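# Sort four sealant cartridges into crates by fill level

## Task

Four sealant cartridges are each partly used, and their tubes are opaque. Place every cartridge holding one third or more of its contents in the blue crate and every other cartridge in the dark grey crate. Each cartridge in the correct crate counts in your favour, and each in the wrong crate counts against you. A cartridge does not count if it is still moving at the end or still has the red dowel inside it. Both crates must be standing upright at the end. Finally open the gripper and move it away, so that nothing stays in place only because the robot is holding it.

## Robot and tools

Robot: a single six-joint xArm6 with one parallel two-finger gripper, so every command is for this one arm. The fingers extend along the gripper's +z axis and close along its y axis. end_effector_position (link pinch) lies between the pads when closed, roughly 2 cm short of the fingertips. Closing pushes the tips about 10 mm further along +z.

Frame: the scene frame has its origin on the table surface directly under the arm base. +z is up, and +y is to the left when facing along +x. Positions are in metres. Orientations are quaternions written w first (qw, qx, qy, qz). The reported hand position gets less accurate at long reach, and the base may sit slightly tilted.

A row is 8 numbers: x, y, z, qw, qx, qy, qz, opening. It is an absolute pose in the scene frame, not an offset. The opening runs from -1 (closed) to +1 (fully open, 0.084 m). A row whose target lies more than 0.6 m from the last reported position along any of the gripper's axes is refused, and nothing is sent. On each control step the controller limits the commanded pose to within 70 mm and 16 degrees of the measured pose. If it cannot satisfy both, position takes priority over orientation. Repeat the quaternion you want in every row, because the reported one drifts.

Tools:
- execute_actions: actions is a list with zero or one entry. An empty list only reports the state, with pictures. {"rows": [...], "steps": n} gives 1 to 15 rows, with n up to 15 steps of 1/30 s each (15 if omitted). Each row lasts one step, and the last row repeats to fill the remaining steps; an action needs at least 5 steps. {"steps": n} alone is a wait of up to 300 steps, counted from the previous result, so your reply time is included. The optional pictures flag requests camera images.
- move: target is one 8-number row as above. speed is 0.002 to 0.5 m/s (default 0.25); turning is capped at twice that value in rad/s. The gripper travels a straight path lasting 0.5 to 10 s, which stops early if it needs more than 10 s. The path does not slow for obstacles, and the hand can lag, stray or overshoot the speed, most of all with the arm nearly extended. The opening is applied at the start. The result adds a move: line with the outcome (done, off_target, moving, held or fault), the limits that acted (paced = the pose was clipped; held = a check blocked some steps, after which the arm may race) and the distance left to the target.
- wait: seconds from 0 to 10. The arm receives nothing new meanwhile.
- zoom_image: camera is cam_head_left, cam_head_right or cam_wrist (each 672x504). region is [x0, y0, x1, y1] in pixels from the top-left corner, no more than 504 by 504.
- read_manual: section "licences" returns URDF licence text only.
- finished_scene: scene is the number of the scene to end.

Timing: each action's result is captured 5 steps before it finishes. Those steps run while you compose your next reply, and the simulation keeps going during your replies. After an action, the arm continues only to its last clipped pose, so check the reported pose and send the rest of the motion. Fingers keep opening or closing in the meantime. A "Hand target" line appears only when no steps are held back.

Result lines: the state line gives the pose plus linear and angular velocity. grip_measured is the actual finger opening on the command scale. To keep a grip, command a value clearly below grip_measured; a bigger gap squeezes harder, up to about 24 N per pad. "pose unreachable" and HELD show that the clearance check changed or blocked a row. The result also lists joint positions and joint torques, which carry offsets and noise; a held object's weight shows up in them, which can hint at how full a cartridge is.

Joint ranges (rad): waist ±6.283, shoulder -2.059 to 2.094, elbow -3.927 to 0.192, forearm roll ±6.283, wrist pitch -1.693 to 3.142, wrist roll ±6.283. Joint targets move at no more than 3.14 rad/s.

Load limits (N m): waist 43.5, shoulder 43.5, elbow 26.1, forearm roll 26.1, wrist pitch 17.4, wrist roll 17.4. Reaching one causes a TORQUE FAULT: the joint backs off, the arm holds for 10 s and the rest of the call is dropped. Holding a load heats the motors. MOTOR HOT warns from 65 °C, and at 80 °C an OVER-TEMPERATURE FAULT brakes the arm until it cools.

Camera calibration (intrinsics K, distortion D, T_world_to_cam) is supplied for all three cameras and may be off by a few degrees and millimetres.

Avoid: pushing anything off the table, which fails the task; tipping a crate; dropping or slamming cartridges; fast contact or targets set far past a contact point; and closing the gripper fast. Objects may get a brief random tug or push, so hold firmly. Make sure the red dowel is not left in any cartridge, and let items settle before you open the gripper and back away.

Each tool is called after ">>>" as name(argument=value, ...), one argument or row to a line, values as JSON.

## Session

I'll start by looking at the current state of the scene.

>>> execute_actions(
  actions=[],
)

Scene clock: 0.00 s of 6600.00 s.
end_effector_position=(+0.3495, +0.7066, +0.2556) grip_measured=+1.00 end_effector_quat_wxyz=(-0.579, +0.747, +0.001, +0.326) end_effector_velocity=(-0.000, -0.000, -0.001) end_effector_angular_velocity=(-0.003, +0.001, +0.000)
Joint positions: [ 1.329  0.803 -1.599 -3.03   0.69  -2.184  0.084]
Joint velocities: [ 0.    -0.     0.001 -0.    -0.002 -0.    -0.   ]
Joint torques (N m, as the arm reports them, + toward a larger angle): no reading
Hand target: +0.350, +0.707, +0.256; -0.579, +0.747, +0.001, +0.326

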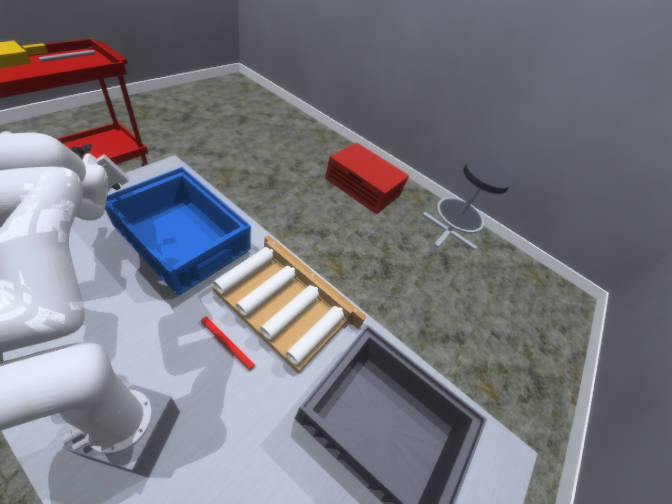

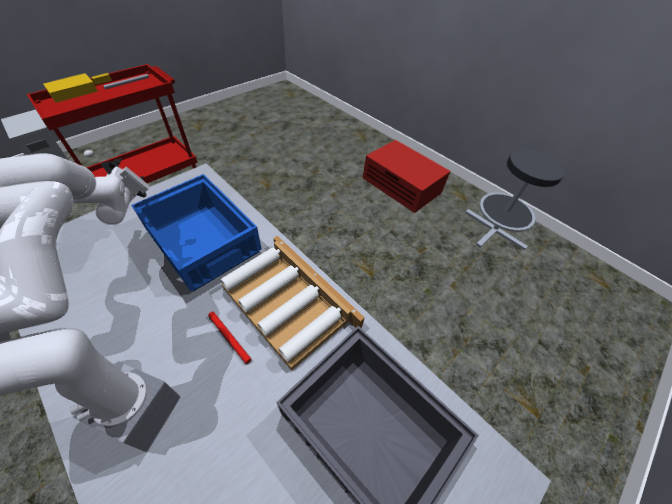

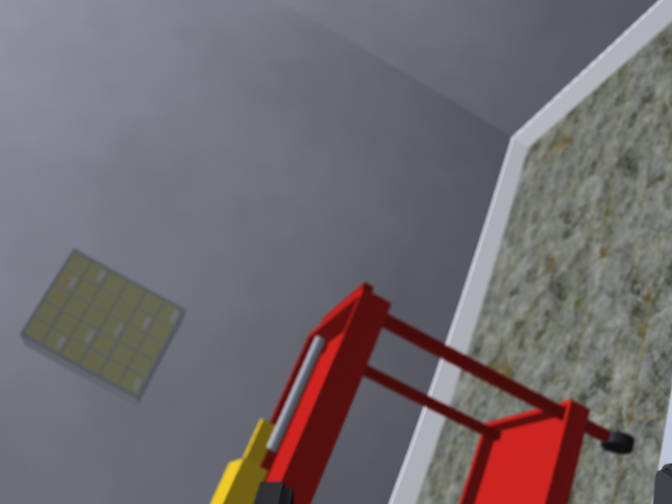

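>>> zoom_image(
  camera="cam_head_left",
  region=[190, 220, 390, 390],
)

>>> zoom_image(
  camera="cam_head_right",
  region=[190, 220, 390, 390],
)

Region (190, 220, 390, 390) of cam_head_left's 672x504 image, scaled by 2.520, with more detail than that image has; it fills the top 428 rows of this view, and the rest is white.

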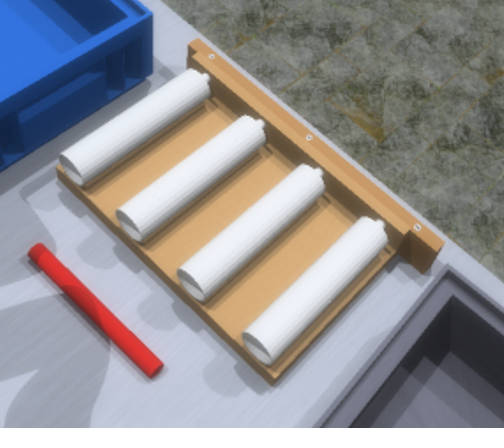

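Region (190, 220, 390, 390) of cam_head_right's 672x504 image, scaled by 2.520, with more detail than that image has; it fills the top 428 rows of this view, and the rest is white.

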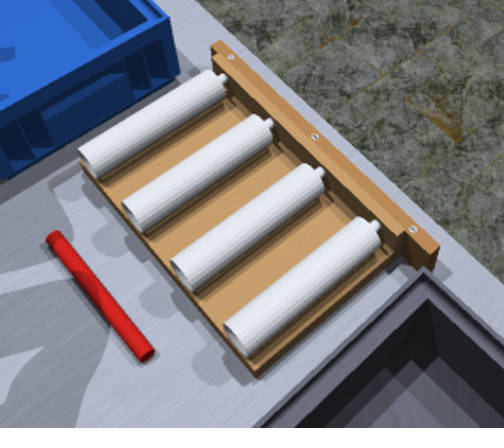

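>>> zoom_image(
  camera="cam_head_left",
  region=[205, 270, 325, 375],
)

>>> zoom_image(
  camera="cam_head_left",
  region=[0, 300, 260, 504],
)

Region (205, 270, 325, 375) of cam_head_left's 672x504 image, scaled by 4.200, with more detail than that image has; it fills the top 441 rows of this view, and the rest is white.

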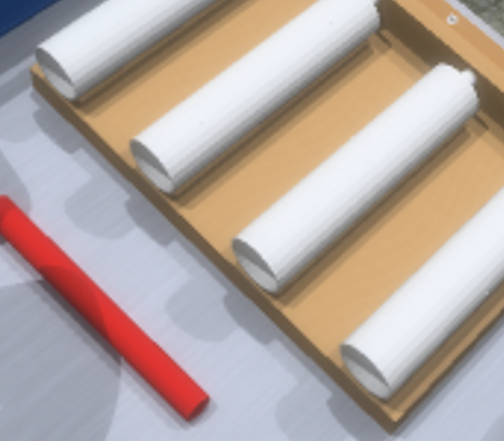

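Region (0, 300, 260, 504) of cam_head_left's 672x504 image, scaled by 1.938, with more detail than that image has; it fills the top 395 rows of this view, and the rest is white.

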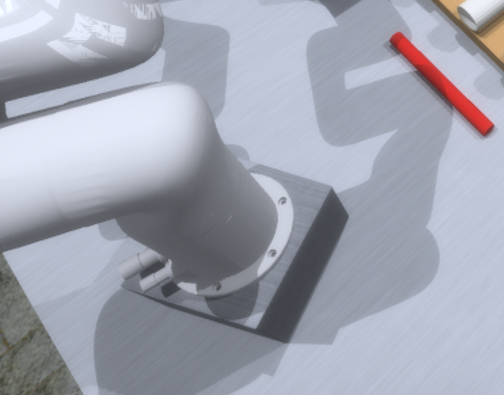

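>>> zoom_image(
  camera="cam_head_right",
  region=[60, 340, 200, 460],
)

>>> zoom_image(
  camera="cam_head_right",
  region=[100, 150, 300, 310],
)

>>> zoom_image(
  camera="cam_head_right",
  region=[260, 310, 500, 504],
)

Region (60, 340, 200, 460) of cam_head_right's 672x504 image, scaled by 3.600, with more detail than that image has; it fills the top 432 rows of this view, and the rest is white.

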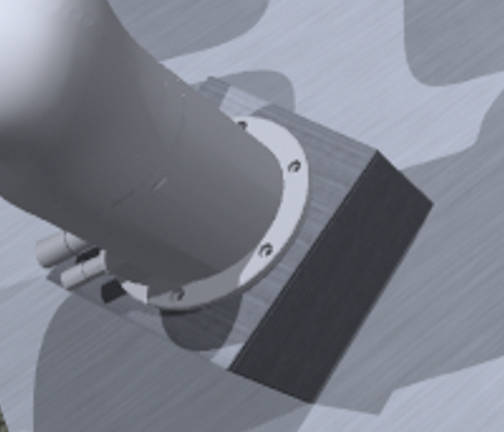

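Region (100, 150, 300, 310) of cam_head_right's 672x504 image, scaled by 2.520, with more detail than that image has; it fills the top 403 rows of this view, and the rest is white.

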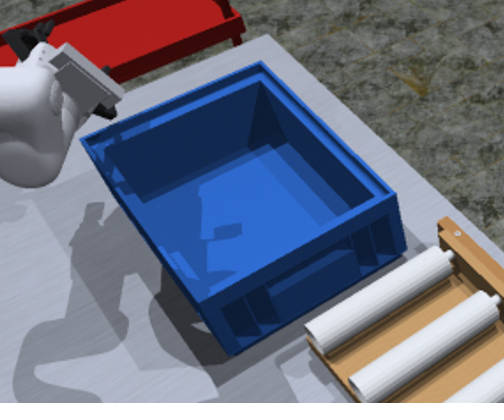

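Region (260, 310, 500, 504) of cam_head_right's 672x504 image, scaled by 2.100, with more detail than that image has; it fills the top 407 rows of this view, and the rest is white.

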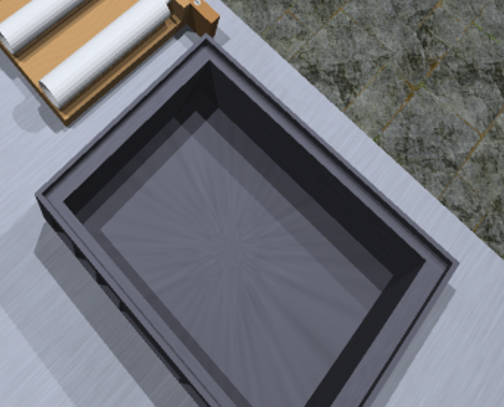

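>>> move(
  target=[0.346, 0.195, 0.25, 0.7071, 0, 0.7071, 0, -1],
  speed=0.4,
)

Scene clock: 15.13 s of 6600.00 s.
end_effector_position=(+0.3446, +0.1957, +0.2491) grip_measured=-1.00 end_effector_quat_wxyz=(+0.707, -0.001, +0.707, -0.001) end_effector_velocity=(-0.000, -0.002, -0.000) end_effector_angular_velocity=(+0.004, +0.007, +0.000)
Joint positions: [ 1.339  0.202 -0.265 -2.003  1.574 -0.043  0.   ]
Joint velocities: [-0.005 -0.011  0.007 -0.005 -0.009  0.001  0.   ]
Joint torques (N m, as the arm reports them, + toward a larger angle): [-0.43 -9.89 -4.86 -1.08  1.71  0.29]
Hand target: +0.345, +0.195, +0.249; +0.707, -0.000, +0.708, -0.000
Off the commanded pose: 0.002 m, 0 deg.
Kept back: nothing.
After step 90, 8.73 s passed at rest.
move: done
camera_calibration (this result's frames):
cam_wrist: T_world_to_cam=[[-0.00218956, 0.999968, -0.00771113, -0.159066], [-0.0135923, 0.00768068, 0.999878, -0.17599], [0.999905, 0.00229411, 0.0135751, -0.218673], [0, 0, 0, 1]] pos_world=[0.215912, 0.160915, 0.17771]

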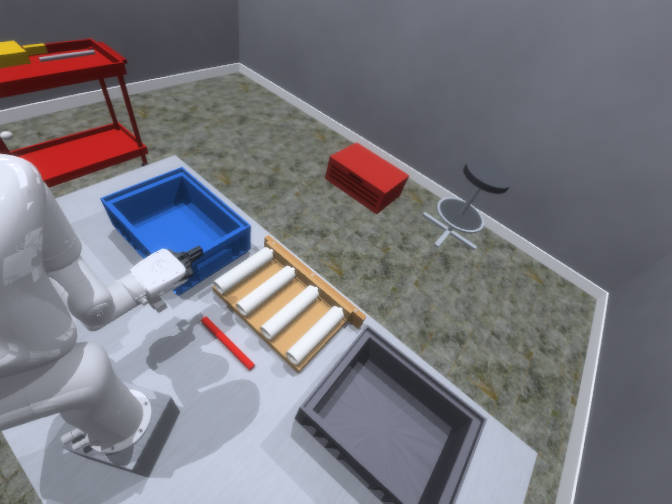

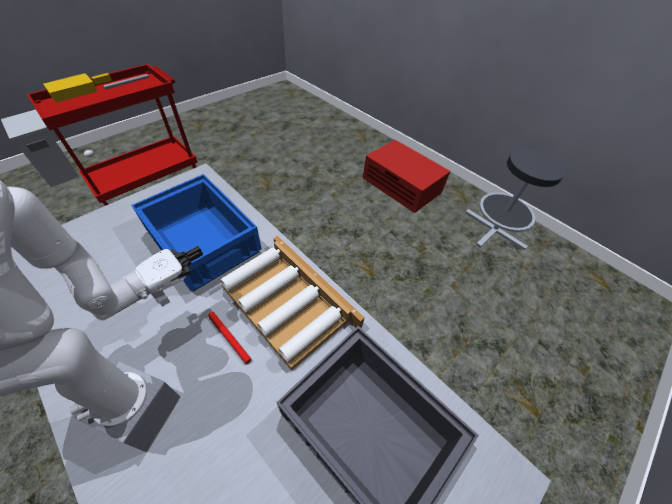

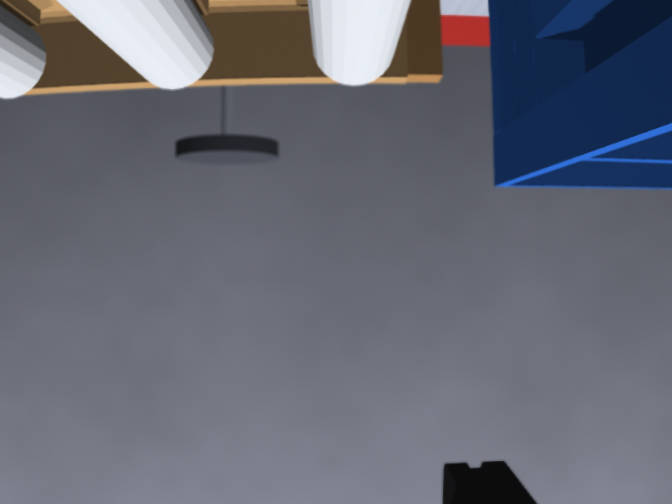

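>>> move(
  target=[0.346, 0.195, 0.13, 0.7071, 0, 0.7071, 0, -1],
  speed=0.25,
)

Scene clock: 16.63 s of 6600.00 s.
end_effector_position=(+0.3460, +0.1952, +0.1300) grip_measured=-1.00 end_effector_quat_wxyz=(+0.707, +0.000, +0.707, +0.000) end_effector_velocity=(+0.000, +0.000, -0.002) end_effector_angular_velocity=(-0.002, -0.001, +0.001)
Joint positions: [ 1.361  0.796 -0.547 -1.962  1.699  0.246  0.   ]
Joint velocities: [-0.     0.011 -0.007 -0.001  0.003  0.001  0.   ]
Joint torques (N m, as the arm reports them, + toward a larger angle): [ -0.27 -13.36  -0.63  -0.32   1.63   0.31]
Hand target: +0.346, +0.195, +0.130; +0.707, -0.000, +0.707, +0.000
Off the commanded pose: 0.000 m, 0 deg.
Kept back: nothing.
move: done
camera_calibration (this result's frames):
cam_wrist: T_world_to_cam=[[-0.00208395, 0.999985, -0.0051065, -0.159799], [-0.0146199, 0.0050755, 0.99988, -0.0559718], [0.999891, 0.00215836, 0.0146091, -0.218591], [0, 0, 0, 1]] pos_world=[0.217416, 0.160553, 0.0583425]

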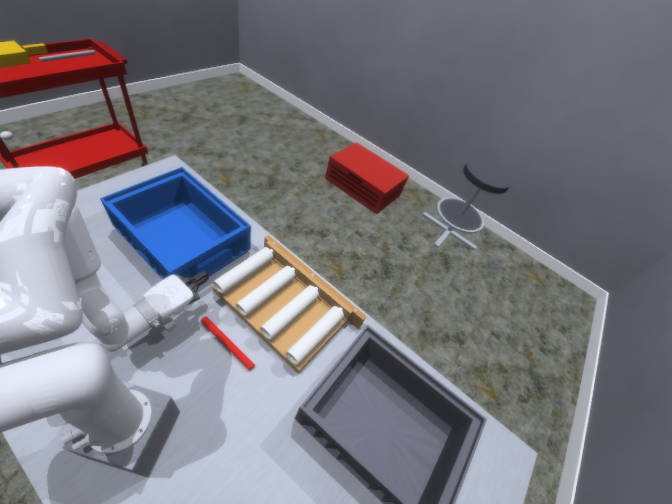

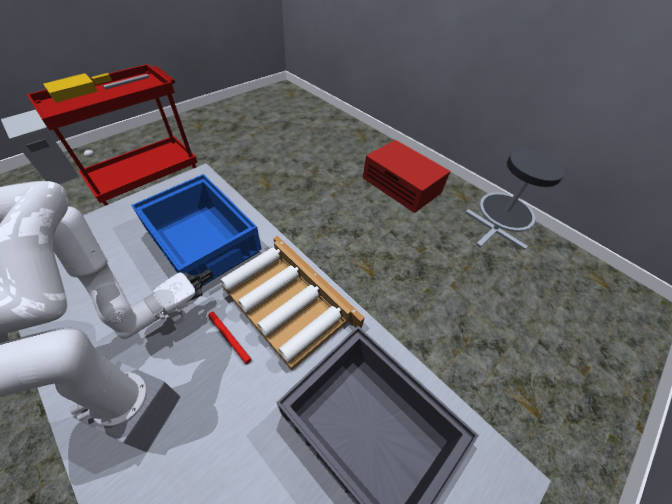

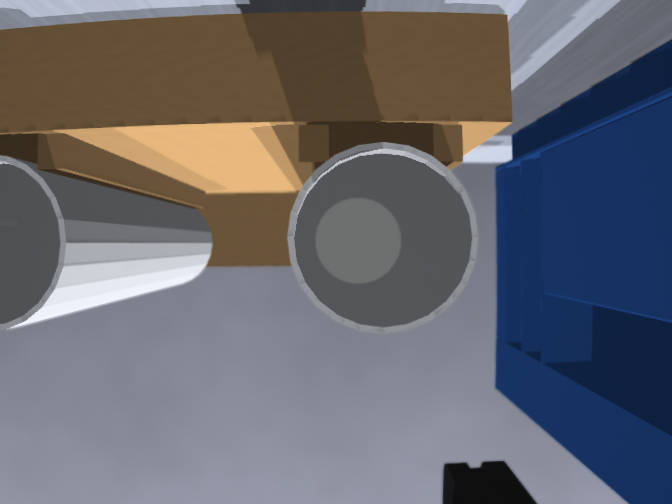

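>>> zoom_image(
  camera="cam_wrist",
  region=[270, 120, 500, 350],
)

Region (270, 120, 500, 350) of cam_wrist's 672x504 image, scaled by 2.191, with more detail than that image has.

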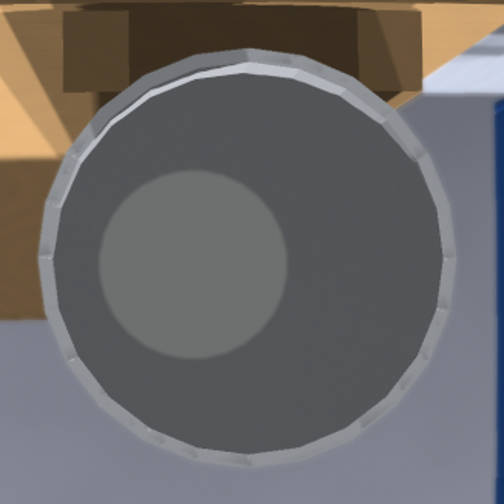

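>>> move(
  target=[0.415, 0.094, 0.13, 0.7071, 0, 0.7071, 0, -1],
  speed=0.25,
)

Scene clock: 18.27 s of 6600.00 s.
end_effector_position=(+0.4150, +0.0938, +0.1303) grip_measured=-1.00 end_effector_quat_wxyz=(+0.708, -0.000, +0.707, -0.000) end_effector_velocity=(+0.001, -0.001, -0.001) end_effector_angular_velocity=(-0.000, +0.005, +0.008)
Joint positions: [ 0.797  0.805 -0.448 -2.506  1.896  0.225  0.   ]
Joint velocities: [-0.021 -0.002  0.004 -0.031  0.003 -0.009  0.   ]
Joint torques (N m, as the arm reports them, + toward a larger angle): [ -0.45 -13.06  -0.03  -0.47   1.5    0.39]
Hand target: +0.415, +0.093, +0.130; +0.708, -0.000, +0.707, -0.000
Off the commanded pose: 0.000 m, 0 deg.
Kept back: nothing.
move: done
camera_calibration (this result's frames):
cam_wrist: T_world_to_cam=[[-0.00187449, 0.999977, -0.00653124, -0.0581713], [-0.0162465, 0.00649994, 0.999847, -0.0541814], [0.999866, 0.00198031, 0.0162339, -0.287523], [0, 0, 0, 1]] pos_world=[0.286496, 0.0590915, 0.0584608]

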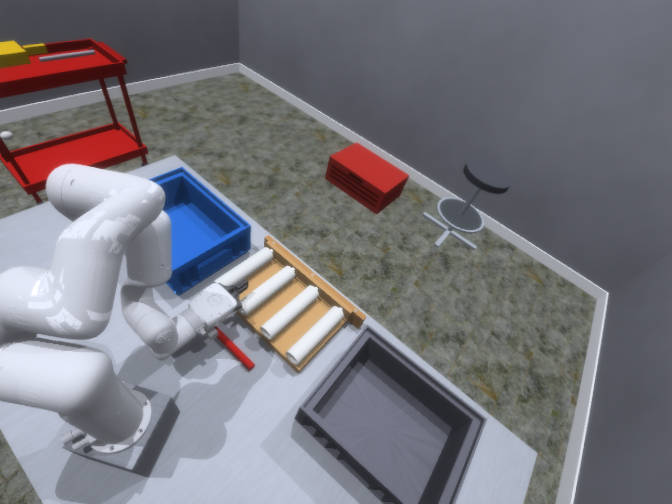

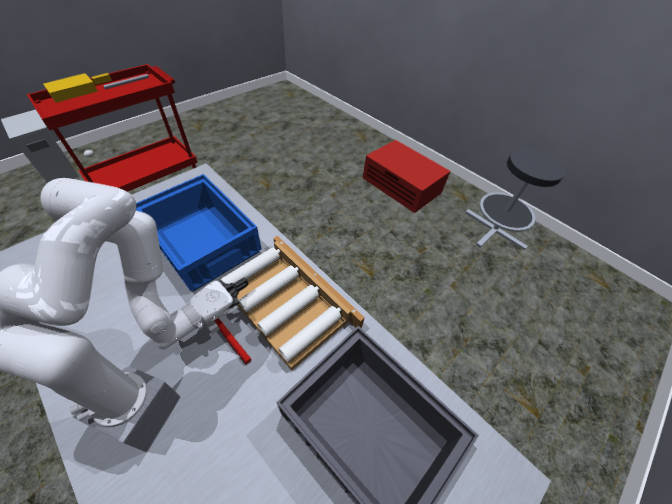

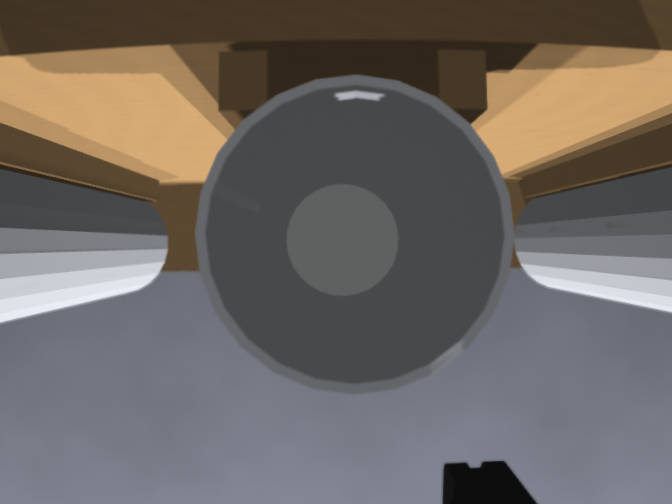

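>>> move(
  target=[0.42, -0.014, 0.13, 0.7071, 0, 0.7071, 0, -1],
  speed=0.25,
)

Scene clock: 19.90 s of 6600.00 s.
end_effector_position=(+0.4198, -0.0146, +0.1301) grip_measured=-1.00 end_effector_quat_wxyz=(+0.707, -0.000, +0.707, -0.001) end_effector_velocity=(-0.000, -0.000, -0.001) end_effector_angular_velocity=(-0.000, +0.004, +0.010)
Joint positions: [ 0.089  0.829 -0.38  -3.266  2.048 -0.04   0.   ]
Joint velocities: [-0.023 -0.001 -0.001 -0.037 -0.007 -0.016  0.   ]
Joint torques (N m, as the arm reports them, + toward a larger angle): [ -0.63 -12.53   0.56  -1.02   1.63   0.22]
Hand target: +0.420, -0.015, +0.130; +0.707, -0.001, +0.707, -0.001
Off the commanded pose: 0.001 m, 0 deg.
Kept back: nothing.
move: done
camera_calibration (this result's frames):
cam_wrist: T_world_to_cam=[[-0.00130717, 0.99997, -0.00760051, 0.0501153], [-0.0154209, 0.00757946, 0.999852, -0.0535962], [0.99988, 0.00142418, 0.0154105, -0.292052], [0, 0, 0, 1]] pos_world=[0.291256, -0.0492917, 0.0584698]

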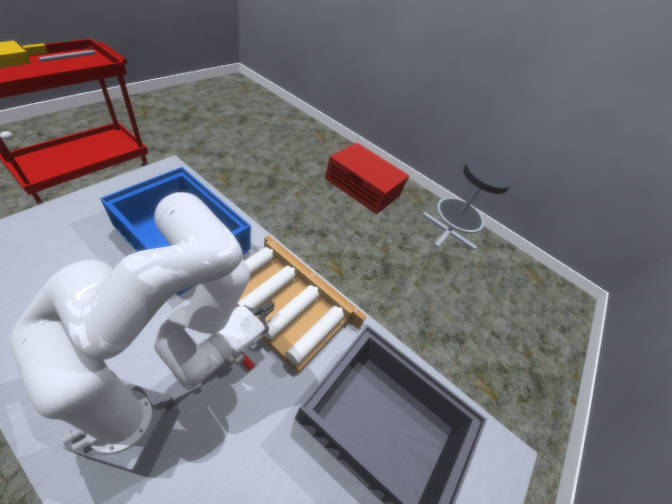

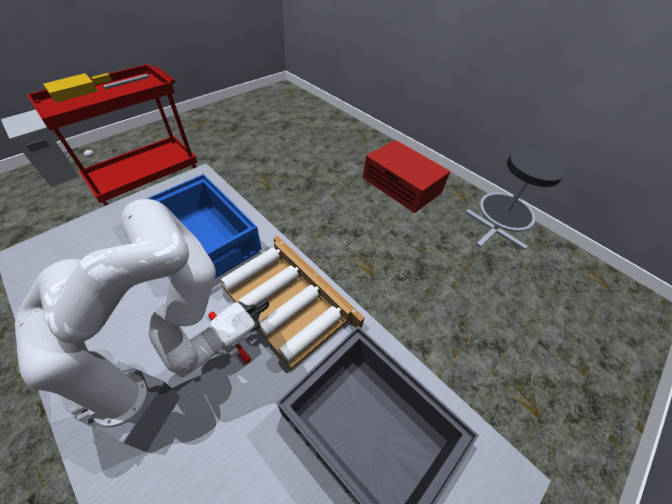

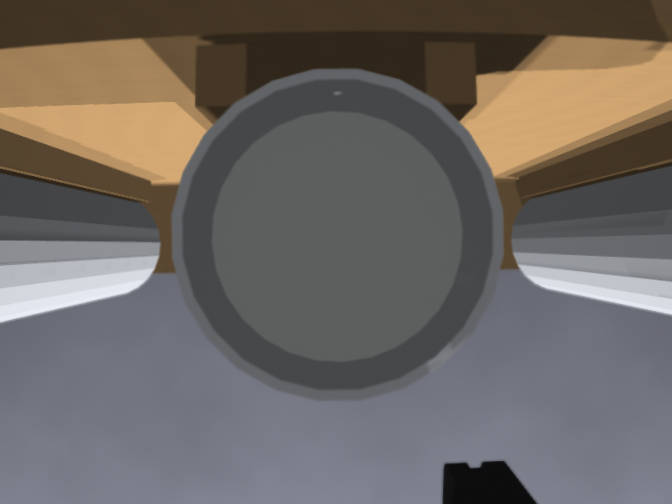

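>>> move(
  target=[0.405, -0.148, 0.132, 0.7032, 0.0739, 0.7032, -0.0739, -1],
  speed=0.25,
)

Scene clock: 23.77 s of 6600.00 s.
end_effector_position=(+0.4044, -0.1479, +0.1319) grip_measured=-1.00 end_effector_quat_wxyz=(+0.703, +0.073, +0.704, -0.074) end_effector_velocity=(+0.000, -0.003, +0.000) end_effector_angular_velocity=(-0.000, -0.002, -0.001)
Joint positions: [-0.407  0.811 -0.43  -3.571  1.947 -0.135  0.   ]
Joint velocities: [-0.011 -0.001 -0.004 -0.011 -0.004 -0.002  0.   ]
Joint torques (N m, as the arm reports them, + toward a larger angle): [ -1.04 -12.97  -0.14  -1.55   1.52   0.27]
Hand target: +0.404, -0.149, +0.132; +0.703, +0.073, +0.703, -0.074
Off the commanded pose: 0.001 m, 0 deg.
Kept back: nothing.
move: done
camera_calibration (this result's frames):
cam_wrist: T_world_to_cam=[[0.205313, 0.978669, -0.00724763, 0.0966719], [-0.0120125, 0.00992477, 0.999879, -0.0556613], [0.978623, -0.205201, 0.0137939, -0.298234], [0, 0, 0, 1]] pos_world=[0.271342, -0.155255, 0.060469]

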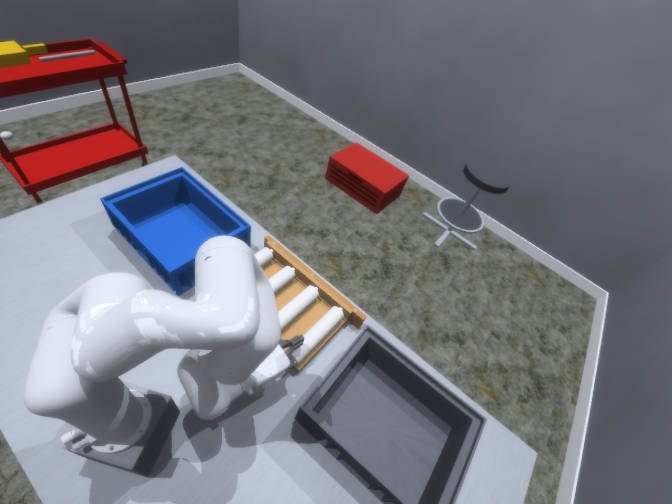

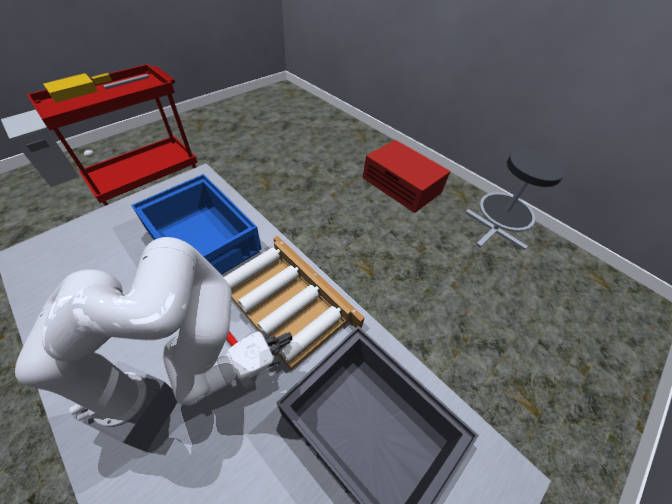

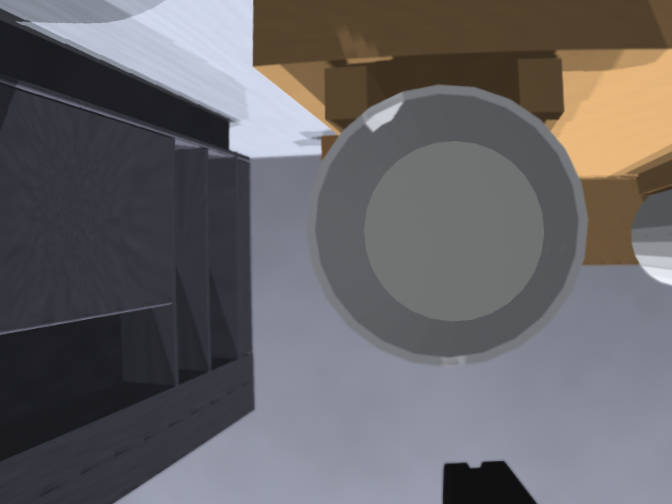

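>>> move(
  target=[0.505, -0.16, 0.18, 0, 1, 0, 0, 1],
  speed=0.5,
)

Scene clock: 29.17 s of 6600.00 s.
end_effector_position=(+0.5049, -0.1600, +0.1802) grip_measured=+1.00 end_effector_quat_wxyz=(-0.001, +1.000, +0.001, -0.000) end_effector_velocity=(+0.001, -0.001, +0.001) end_effector_angular_velocity=(+0.007, -0.001, -0.005)
Joint positions: [-0.118  0.391 -1.134  0.039  0.72  -0.349  0.084]
Joint velocities: [-0.003  0.002 -0.006  0.011  0.006 -0.006  0.   ]
Joint torques (N m, as the arm reports them, + toward a larger angle): [ -1.22 -19.01 -11.29  -1.24  -1.71   0.25]
Hand target: +0.505, -0.160, +0.180; -0.001, +1.000, +0.001, -0.000
Off the commanded pose: 0.000 m, 0 deg.
Kept back: nothing.
move: done
camera_calibration (this result's frames):
cam_wrist: T_world_to_cam=[[0.00846159, -0.999964, 0.000420873, -0.130358], [-0.999843, -0.00845401, 0.0155811, 0.570606], [-0.015577, -0.000552648, -0.999879, 0.317707], [0, 0, 0, 1]] pos_world=[0.576569, -0.125354, 0.308832]

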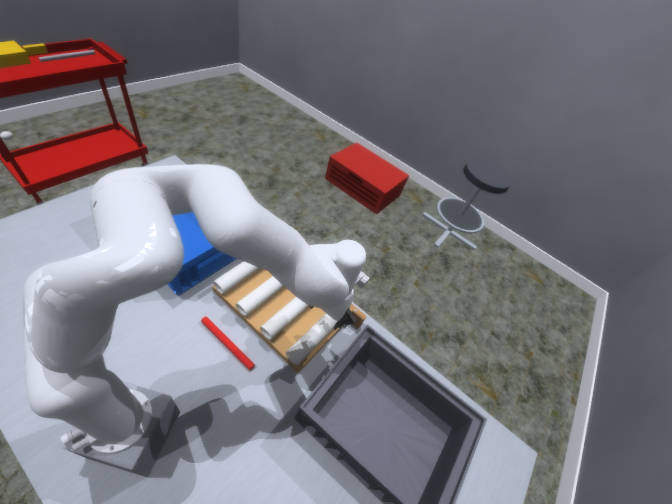

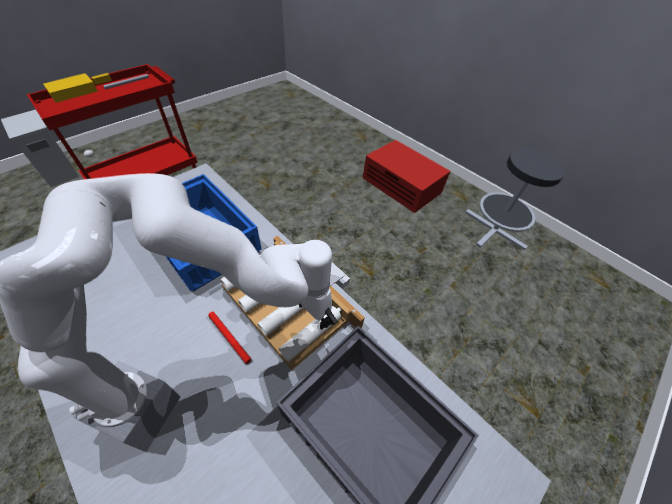

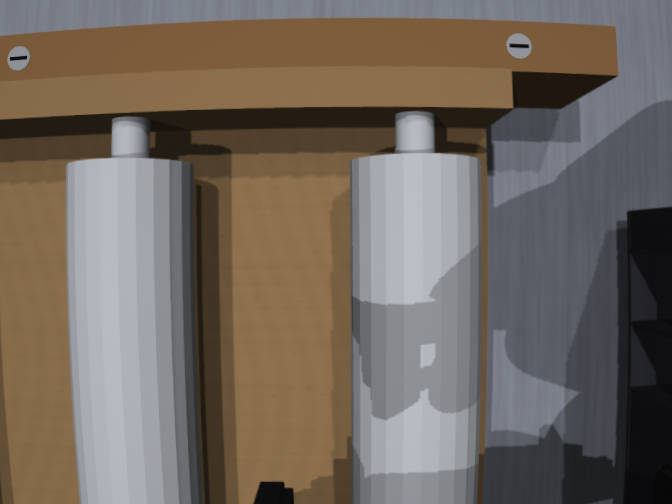

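>>> move(
  target=[0.508, -0.158, 0.063, 0, 1, 0, 0, 0.65],
  speed=0.2,
)

Scene clock: 31.63 s of 6600.00 s.
end_effector_position=(+0.5086, -0.1582, +0.0635) grip_measured=+0.65 end_effector_quat_wxyz=(+0.000, +1.000, +0.000, +0.001) end_effector_velocity=(-0.003, +0.001, -0.005) end_effector_angular_velocity=(+0.003, +0.008, -0.002)
Joint positions: [-0.104  0.673 -1.175  0.054  0.476 -0.351  0.071]
Joint velocities: [ 0.     0.009  0.001  0.001 -0.001  0.001 -0.   ]
Joint torques (N m, as the arm reports them, + toward a larger angle): [ -1.23 -20.67  -9.55  -1.04  -1.74   0.19]
Hand target: +0.508, -0.158, +0.063; -0.000, +1.000, +0.000, +0.000
Off the commanded pose: 0.001 m, 0 deg.
Kept back: nothing.
move: done
camera_calibration (this result's frames):
cam_wrist: T_world_to_cam=[[0.00595243, -0.99998, 0.00213185, -0.127339], [-0.999892, -0.00592326, 0.0134349, 0.5767], [-0.013422, -0.00221159, -0.999907, 0.199677], [0, 0, 0, 1]] pos_world=[0.580076, -0.123479, 0.192182]

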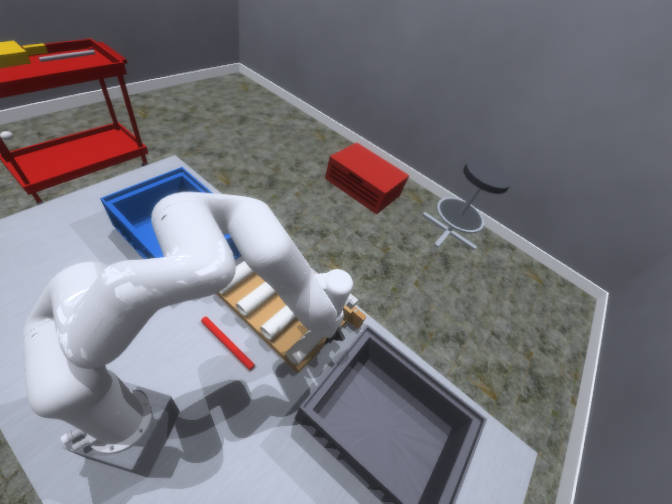

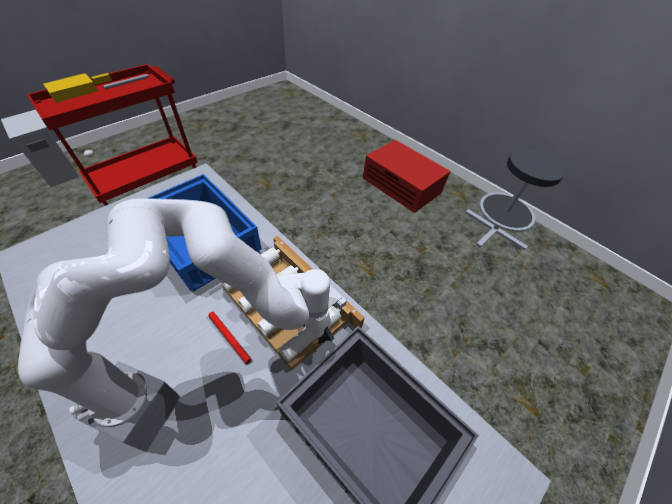

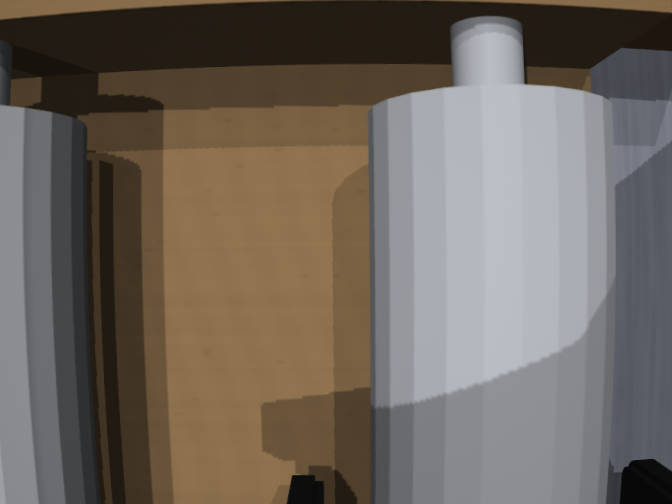

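>>> execute_actions(
  actions=[
    {"rows": [[0.508,-0.158,0.062,0,1,0,0,0.55],[0.508,-0.158,0.062,0,1,0,0,0.45],[0.508,-0.158,0.062,0,1,0,0,0.36],[0.508,-0.158,0.062,0,1,0,0,0.28],[0.508,-0.158,0.062,0,1,0,0,0.22],[0.508,-0.158,0.062,0,1,0,0,0.17],[0.508,-0.158,0.062,0,1,0,0,0.12],[0.508,-0.158,0.062,0,1,0,0,0.07],[0.508,-0.158,0.062,0,1,0,0,0.0],[0.508,-0.158,0.062,0,1,0,0,-0.1],[0.508,-0.158,0.062,0,1,0,0,-0.2]], "steps": 15},
  ],
)

>>> move(
  target=[0.50, -0.158, 0.2, 0, 1, 0, 0, -0.2],
  speed=0.25,
)

Scene clock: 32.37 s of 6600.00 s.
end_effector_position=(+0.5080, -0.1578, +0.0621) grip_measured=+0.11 end_effector_quat_wxyz=(-0.000, +1.000, +0.000, -0.000) end_effector_velocity=(+0.000, -0.000, +0.000) end_effector_angular_velocity=(+0.001, -0.000, -0.004)
Joint positions: [-0.103  0.676 -1.174  0.054  0.475 -0.351  0.049]
Joint velocities: [-0.001  0.    -0.001  0.002  0.001  0.002 -0.   ]
Joint torques (N m, as the arm reports them, + toward a larger angle): [ -1.79 -20.28  -9.71  -1.19  -1.92   0.19]
Steps of this call (steps 1 to 12: nothing new was sent; steps 13 to 22: the first 10 steps of this action). Readings (end_effector_position):
13: (+0.5082, -0.1580, +0.0629)
14: (+0.5083, -0.1581, +0.0627)
16: (+0.5081, -0.1580, +0.0623)
20: (+0.5079, -0.1579, +0.0620)
22: the state above

Scene clock: 33.67 s of 6600.00 s.
end_effector_position=(+0.4993, -0.1578, +0.1992) grip_measured=+0.10 end_effector_quat_wxyz=(-0.000, +1.000, -0.000, -0.001) end_effector_velocity=(+0.006, -0.002, +0.009) end_effector_angular_velocity=(-0.007, -0.018, -0.002)
Joint positions: [-0.118  0.337 -1.116  0.036  0.757 -0.343  0.049]
Joint velocities: [-0.    -0.011 -0.009 -0.001  0.     0.003  0.   ]
Joint torques (N m, as the arm reports them, + toward a larger angle): [ -1.35 -20.13 -12.7   -1.1   -1.87   0.29]
Hand target: +0.500, -0.158, +0.200; +0.000, +1.000, -0.000, -0.000
Off your previous action's commanded pose: 0.000 m, 0 deg at its last step (step 5 of this call).
Off the commanded pose: 0.001 m, 0 deg.
Kept back: nothing.
move: done
camera_calibration (this result's frames):
cam_wrist: T_world_to_cam=[[0.0057383, -0.999982, 0.00148874, -0.126986], [-0.999848, -0.00571297, 0.016493, 0.564985], [-0.0164842, -0.00158316, -0.999863, 0.336904], [0, 0, 0, 1]] pos_world=[0.571181, -0.123222, 0.327728]

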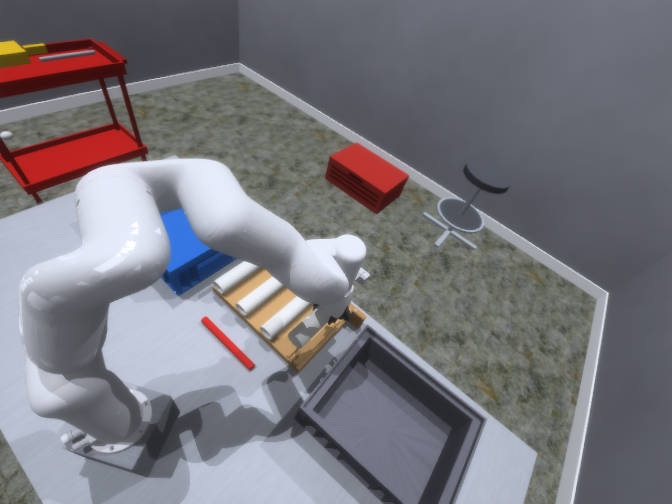

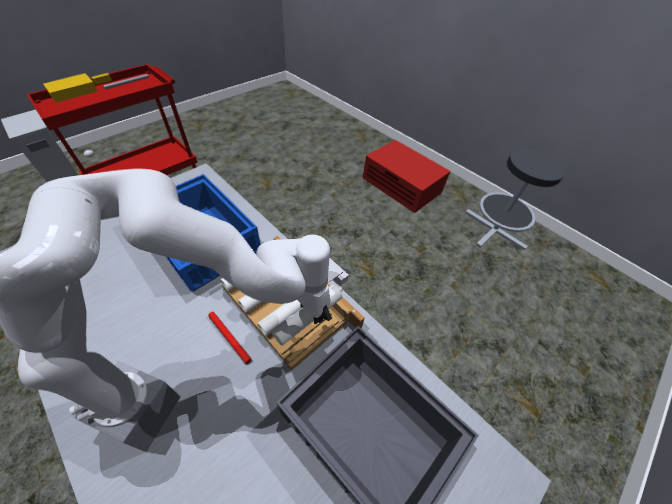

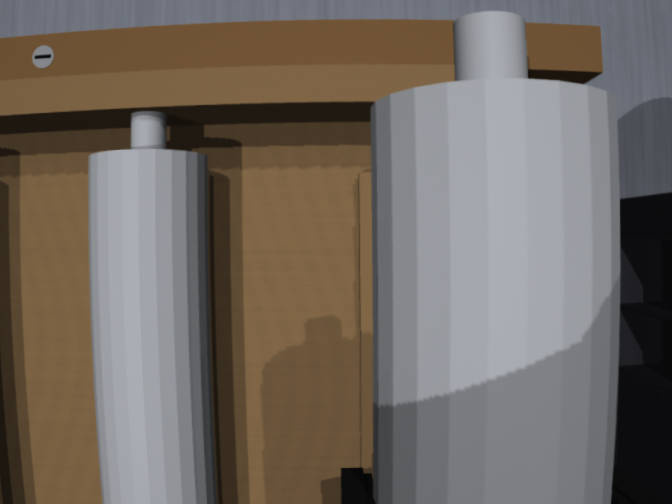

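>>> move(
  target=[0.49, 0.43, 0.205, 0, 0.7071, 0.7071, 0, -0.2],
  speed=0.5,
)

Scene clock: 36.60 s of 6600.00 s.
end_effector_position=(+0.4917, +0.4305, +0.2052) grip_measured=+0.10 end_effector_quat_wxyz=(-0.001, +0.707, +0.707, +0.001) end_effector_velocity=(-0.002, +0.003, -0.001) end_effector_angular_velocity=(-0.004, +0.005, +0.006)
Joint positions: [ 0.922  0.729 -1.786 -0.008  1.022 -0.843  0.049]
Joint velocities: [ 0.005  0.009 -0.013  0.     0.01  -0.001 -0.   ]
Joint torques (N m, as the arm reports them, + toward a larger angle): [ -0.54 -26.51 -13.99  -1.16  -1.92   0.27]
Hand target: +0.492, +0.431, +0.205; -0.001, +0.707, +0.707, +0.001
Off the commanded pose: 0.002 m, 0 deg.
Kept back: nothing.
move: done
camera_calibration (this result's frames):
cam_wrist: T_world_to_cam=[[0.999985, 0.00483033, 0.00241009, -0.460314], [0.00479996, -0.999911, 0.0124499, 0.495458], [0.00247002, -0.0124382, -0.99992, 0.339053], [0, 0, 0, 1]] pos_world=[0.457092, 0.501855, 0.333967]

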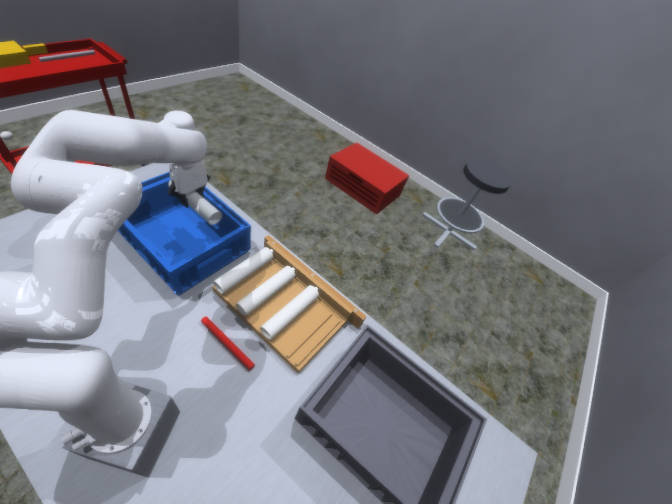

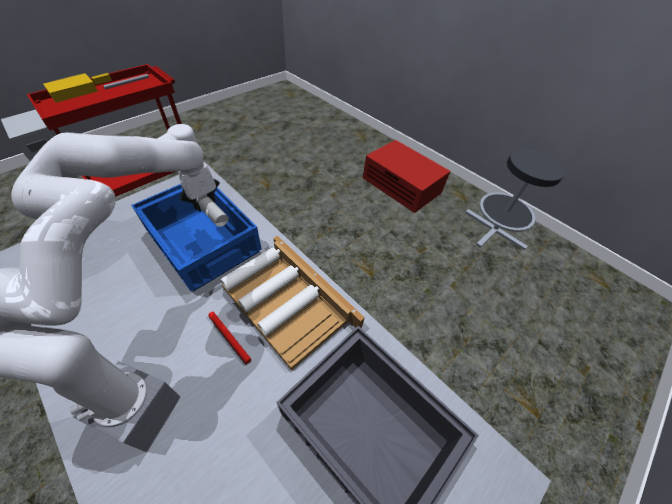

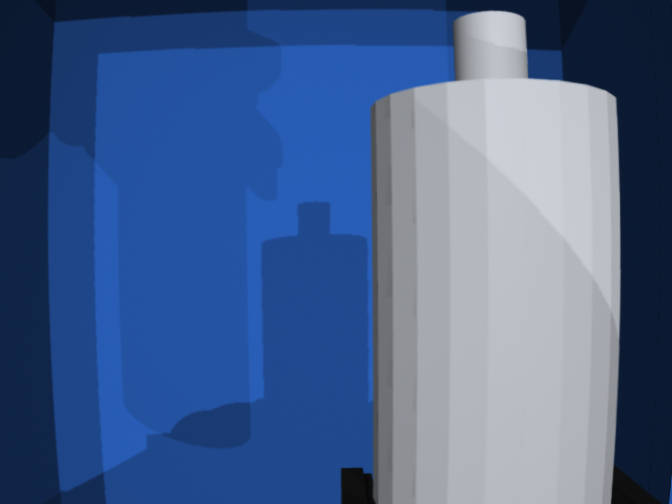

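>>> move(
  target=[0.49, 0.43, 0.066, 0, 0.7071, 0.7071, 0, -0.2],
  speed=0.22,
)

>>> execute_actions(
  actions=[
    {"rows": [[0.49,0.43,0.065,0,0.7071,0.7071,0,-0.2],[0.49,0.43,0.064,0,0.7071,0.7071,0,-0.2],[0.49,0.43,0.063,0,0.7071,0.7071,0,-0.2],[0.49,0.43,0.062,0,0.7071,0.7071,0,-0.2],[0.49,0.43,0.061,0,0.7071,0.7071,0,-0.2],[0.49,0.43,0.060,0,0.7071,0.7071,0,-0.2],[0.49,0.43,0.059,0,0.7071,0.7071,0,-0.2],[0.49,0.43,0.058,0,0.7071,0.7071,0,-0.2]], "steps": 15},
  ],
)

Scene clock: 38.17 s of 6600.00 s.
end_effector_position=(+0.4905, +0.4305, +0.0668) grip_measured=+0.10 end_effector_quat_wxyz=(-0.000, +0.707, +0.707, +0.001) end_effector_velocity=(-0.007, -0.006, -0.012) end_effector_angular_velocity=(-0.017, +0.019, -0.000)
Joint positions: [ 0.922  0.981 -1.802 -0.012  0.786 -0.841  0.049]
Joint velocities: [-0.     0.014  0.008  0.     0.003  0.    -0.   ]
Joint torques (N m, as the arm reports them, + toward a larger angle): [ -0.42 -27.48 -13.01  -1.11  -1.82   0.21]
Hand target: +0.490, +0.430, +0.066; -0.000, +0.707, +0.707, +0.000
Off the commanded pose: 0.001 m, 0 deg.
Kept back: nothing.
move: done
camera_calibration (this result's frames):
cam_wrist: T_world_to_cam=[[0.999978, 0.00597726, 0.00293201, -0.459278], [0.00593665, -0.999889, 0.0136698, 0.496531], [0.00301339, -0.0136521, -0.999902, 0.200852], [0, 0, 0, 1]] pos_world=[0.455715, 0.501963, 0.195392]

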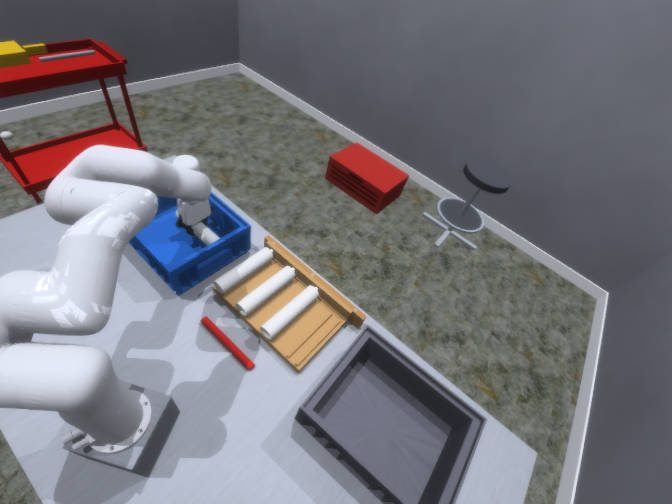

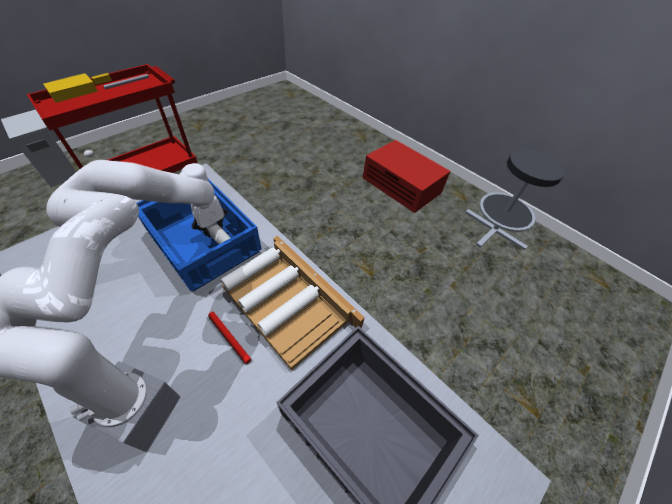

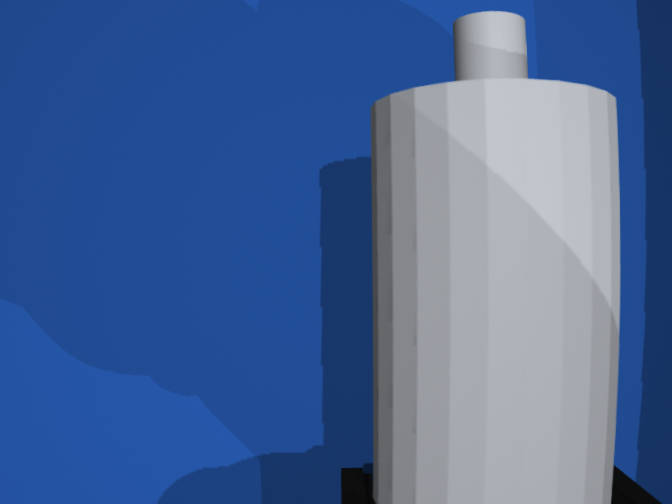

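Scene clock: 38.50 s of 6600.00 s.
end_effector_position=(+0.4898, +0.4298, +0.0590) grip_measured=+0.10 end_effector_quat_wxyz=(-0.000, +0.707, +0.707, -0.000) end_effector_velocity=(-0.003, -0.003, -0.024) end_effector_angular_velocity=(-0.009, +0.008, +0.000)
Joint positions: [ 0.921  0.997 -1.807 -0.012  0.777 -0.841  0.049]
Joint velocities: [-0.     0.049 -0.015 -0.002 -0.022  0.001 -0.   ]
Joint torques (N m, as the arm reports them, + toward a larger angle): [ -0.48 -28.47 -13.3   -1.24  -1.99   0.25]
Steps of this call (steps 1 to 10: the first 10 steps of this action). Readings (end_effector_position):
1: (+0.4903, +0.4303, +0.0664)
2: (+0.4902, +0.4302, +0.0660)
4: (+0.4903, +0.4303, +0.0650)
8: (+0.4900, +0.4300, +0.0610)
10: the state above

>>> execute_actions(
  actions=[
    {"rows": [[0.49,0.43,0.057,0,0.7071,0.7071,0,-0.2],[0.49,0.43,0.056,0,0.7071,0.7071,0,-0.2],[0.49,0.43,0.055,0,0.7071,0.7071,0,-0.2],[0.49,0.43,0.054,0,0.7071,0.7071,0,-0.2],[0.49,0.43,0.053,0,0.7071,0.7071,0,-0.2],[0.49,0.43,0.052,0,0.7071,0.7071,0,-0.2]], "steps": 15},
  ],
)

Scene clock: 39.93 s of 6600.00 s.
end_effector_position=(+0.4896, +0.4296, +0.0518) grip_measured=+0.10 end_effector_quat_wxyz=(-0.000, +0.707, +0.707, -0.001) end_effector_velocity=(-0.001, -0.001, -0.009) end_effector_angular_velocity=(-0.005, +0.005, -0.000)
Joint positions: [ 0.921  1.013 -1.814 -0.012  0.769 -0.841  0.049]
Joint velocities: [-0.     0.019 -0.008 -0.001 -0.004  0.001  0.   ]
Joint torques (N m, as the arm reports them, + toward a larger angle): [ -0.53 -28.4  -13.1   -0.97  -2.     0.4 ]
Off your previous action's commanded pose: 0.000 m, 0 deg at its last step (step 5 of this call).
Steps of this call (steps 1 to 5: the last 5 steps of your previous action; steps 6 to 33: nothing new was sent; steps 34 to 43: the first 10 steps of this action). Readings (end_effector_position):
34: (+0.4900, +0.4300, +0.0580)
35: (+0.4901, +0.4301, +0.0578)
37: (+0.4902, +0.4302, +0.0569)
41: (+0.4898, +0.4298, +0.0530)
43: the state above


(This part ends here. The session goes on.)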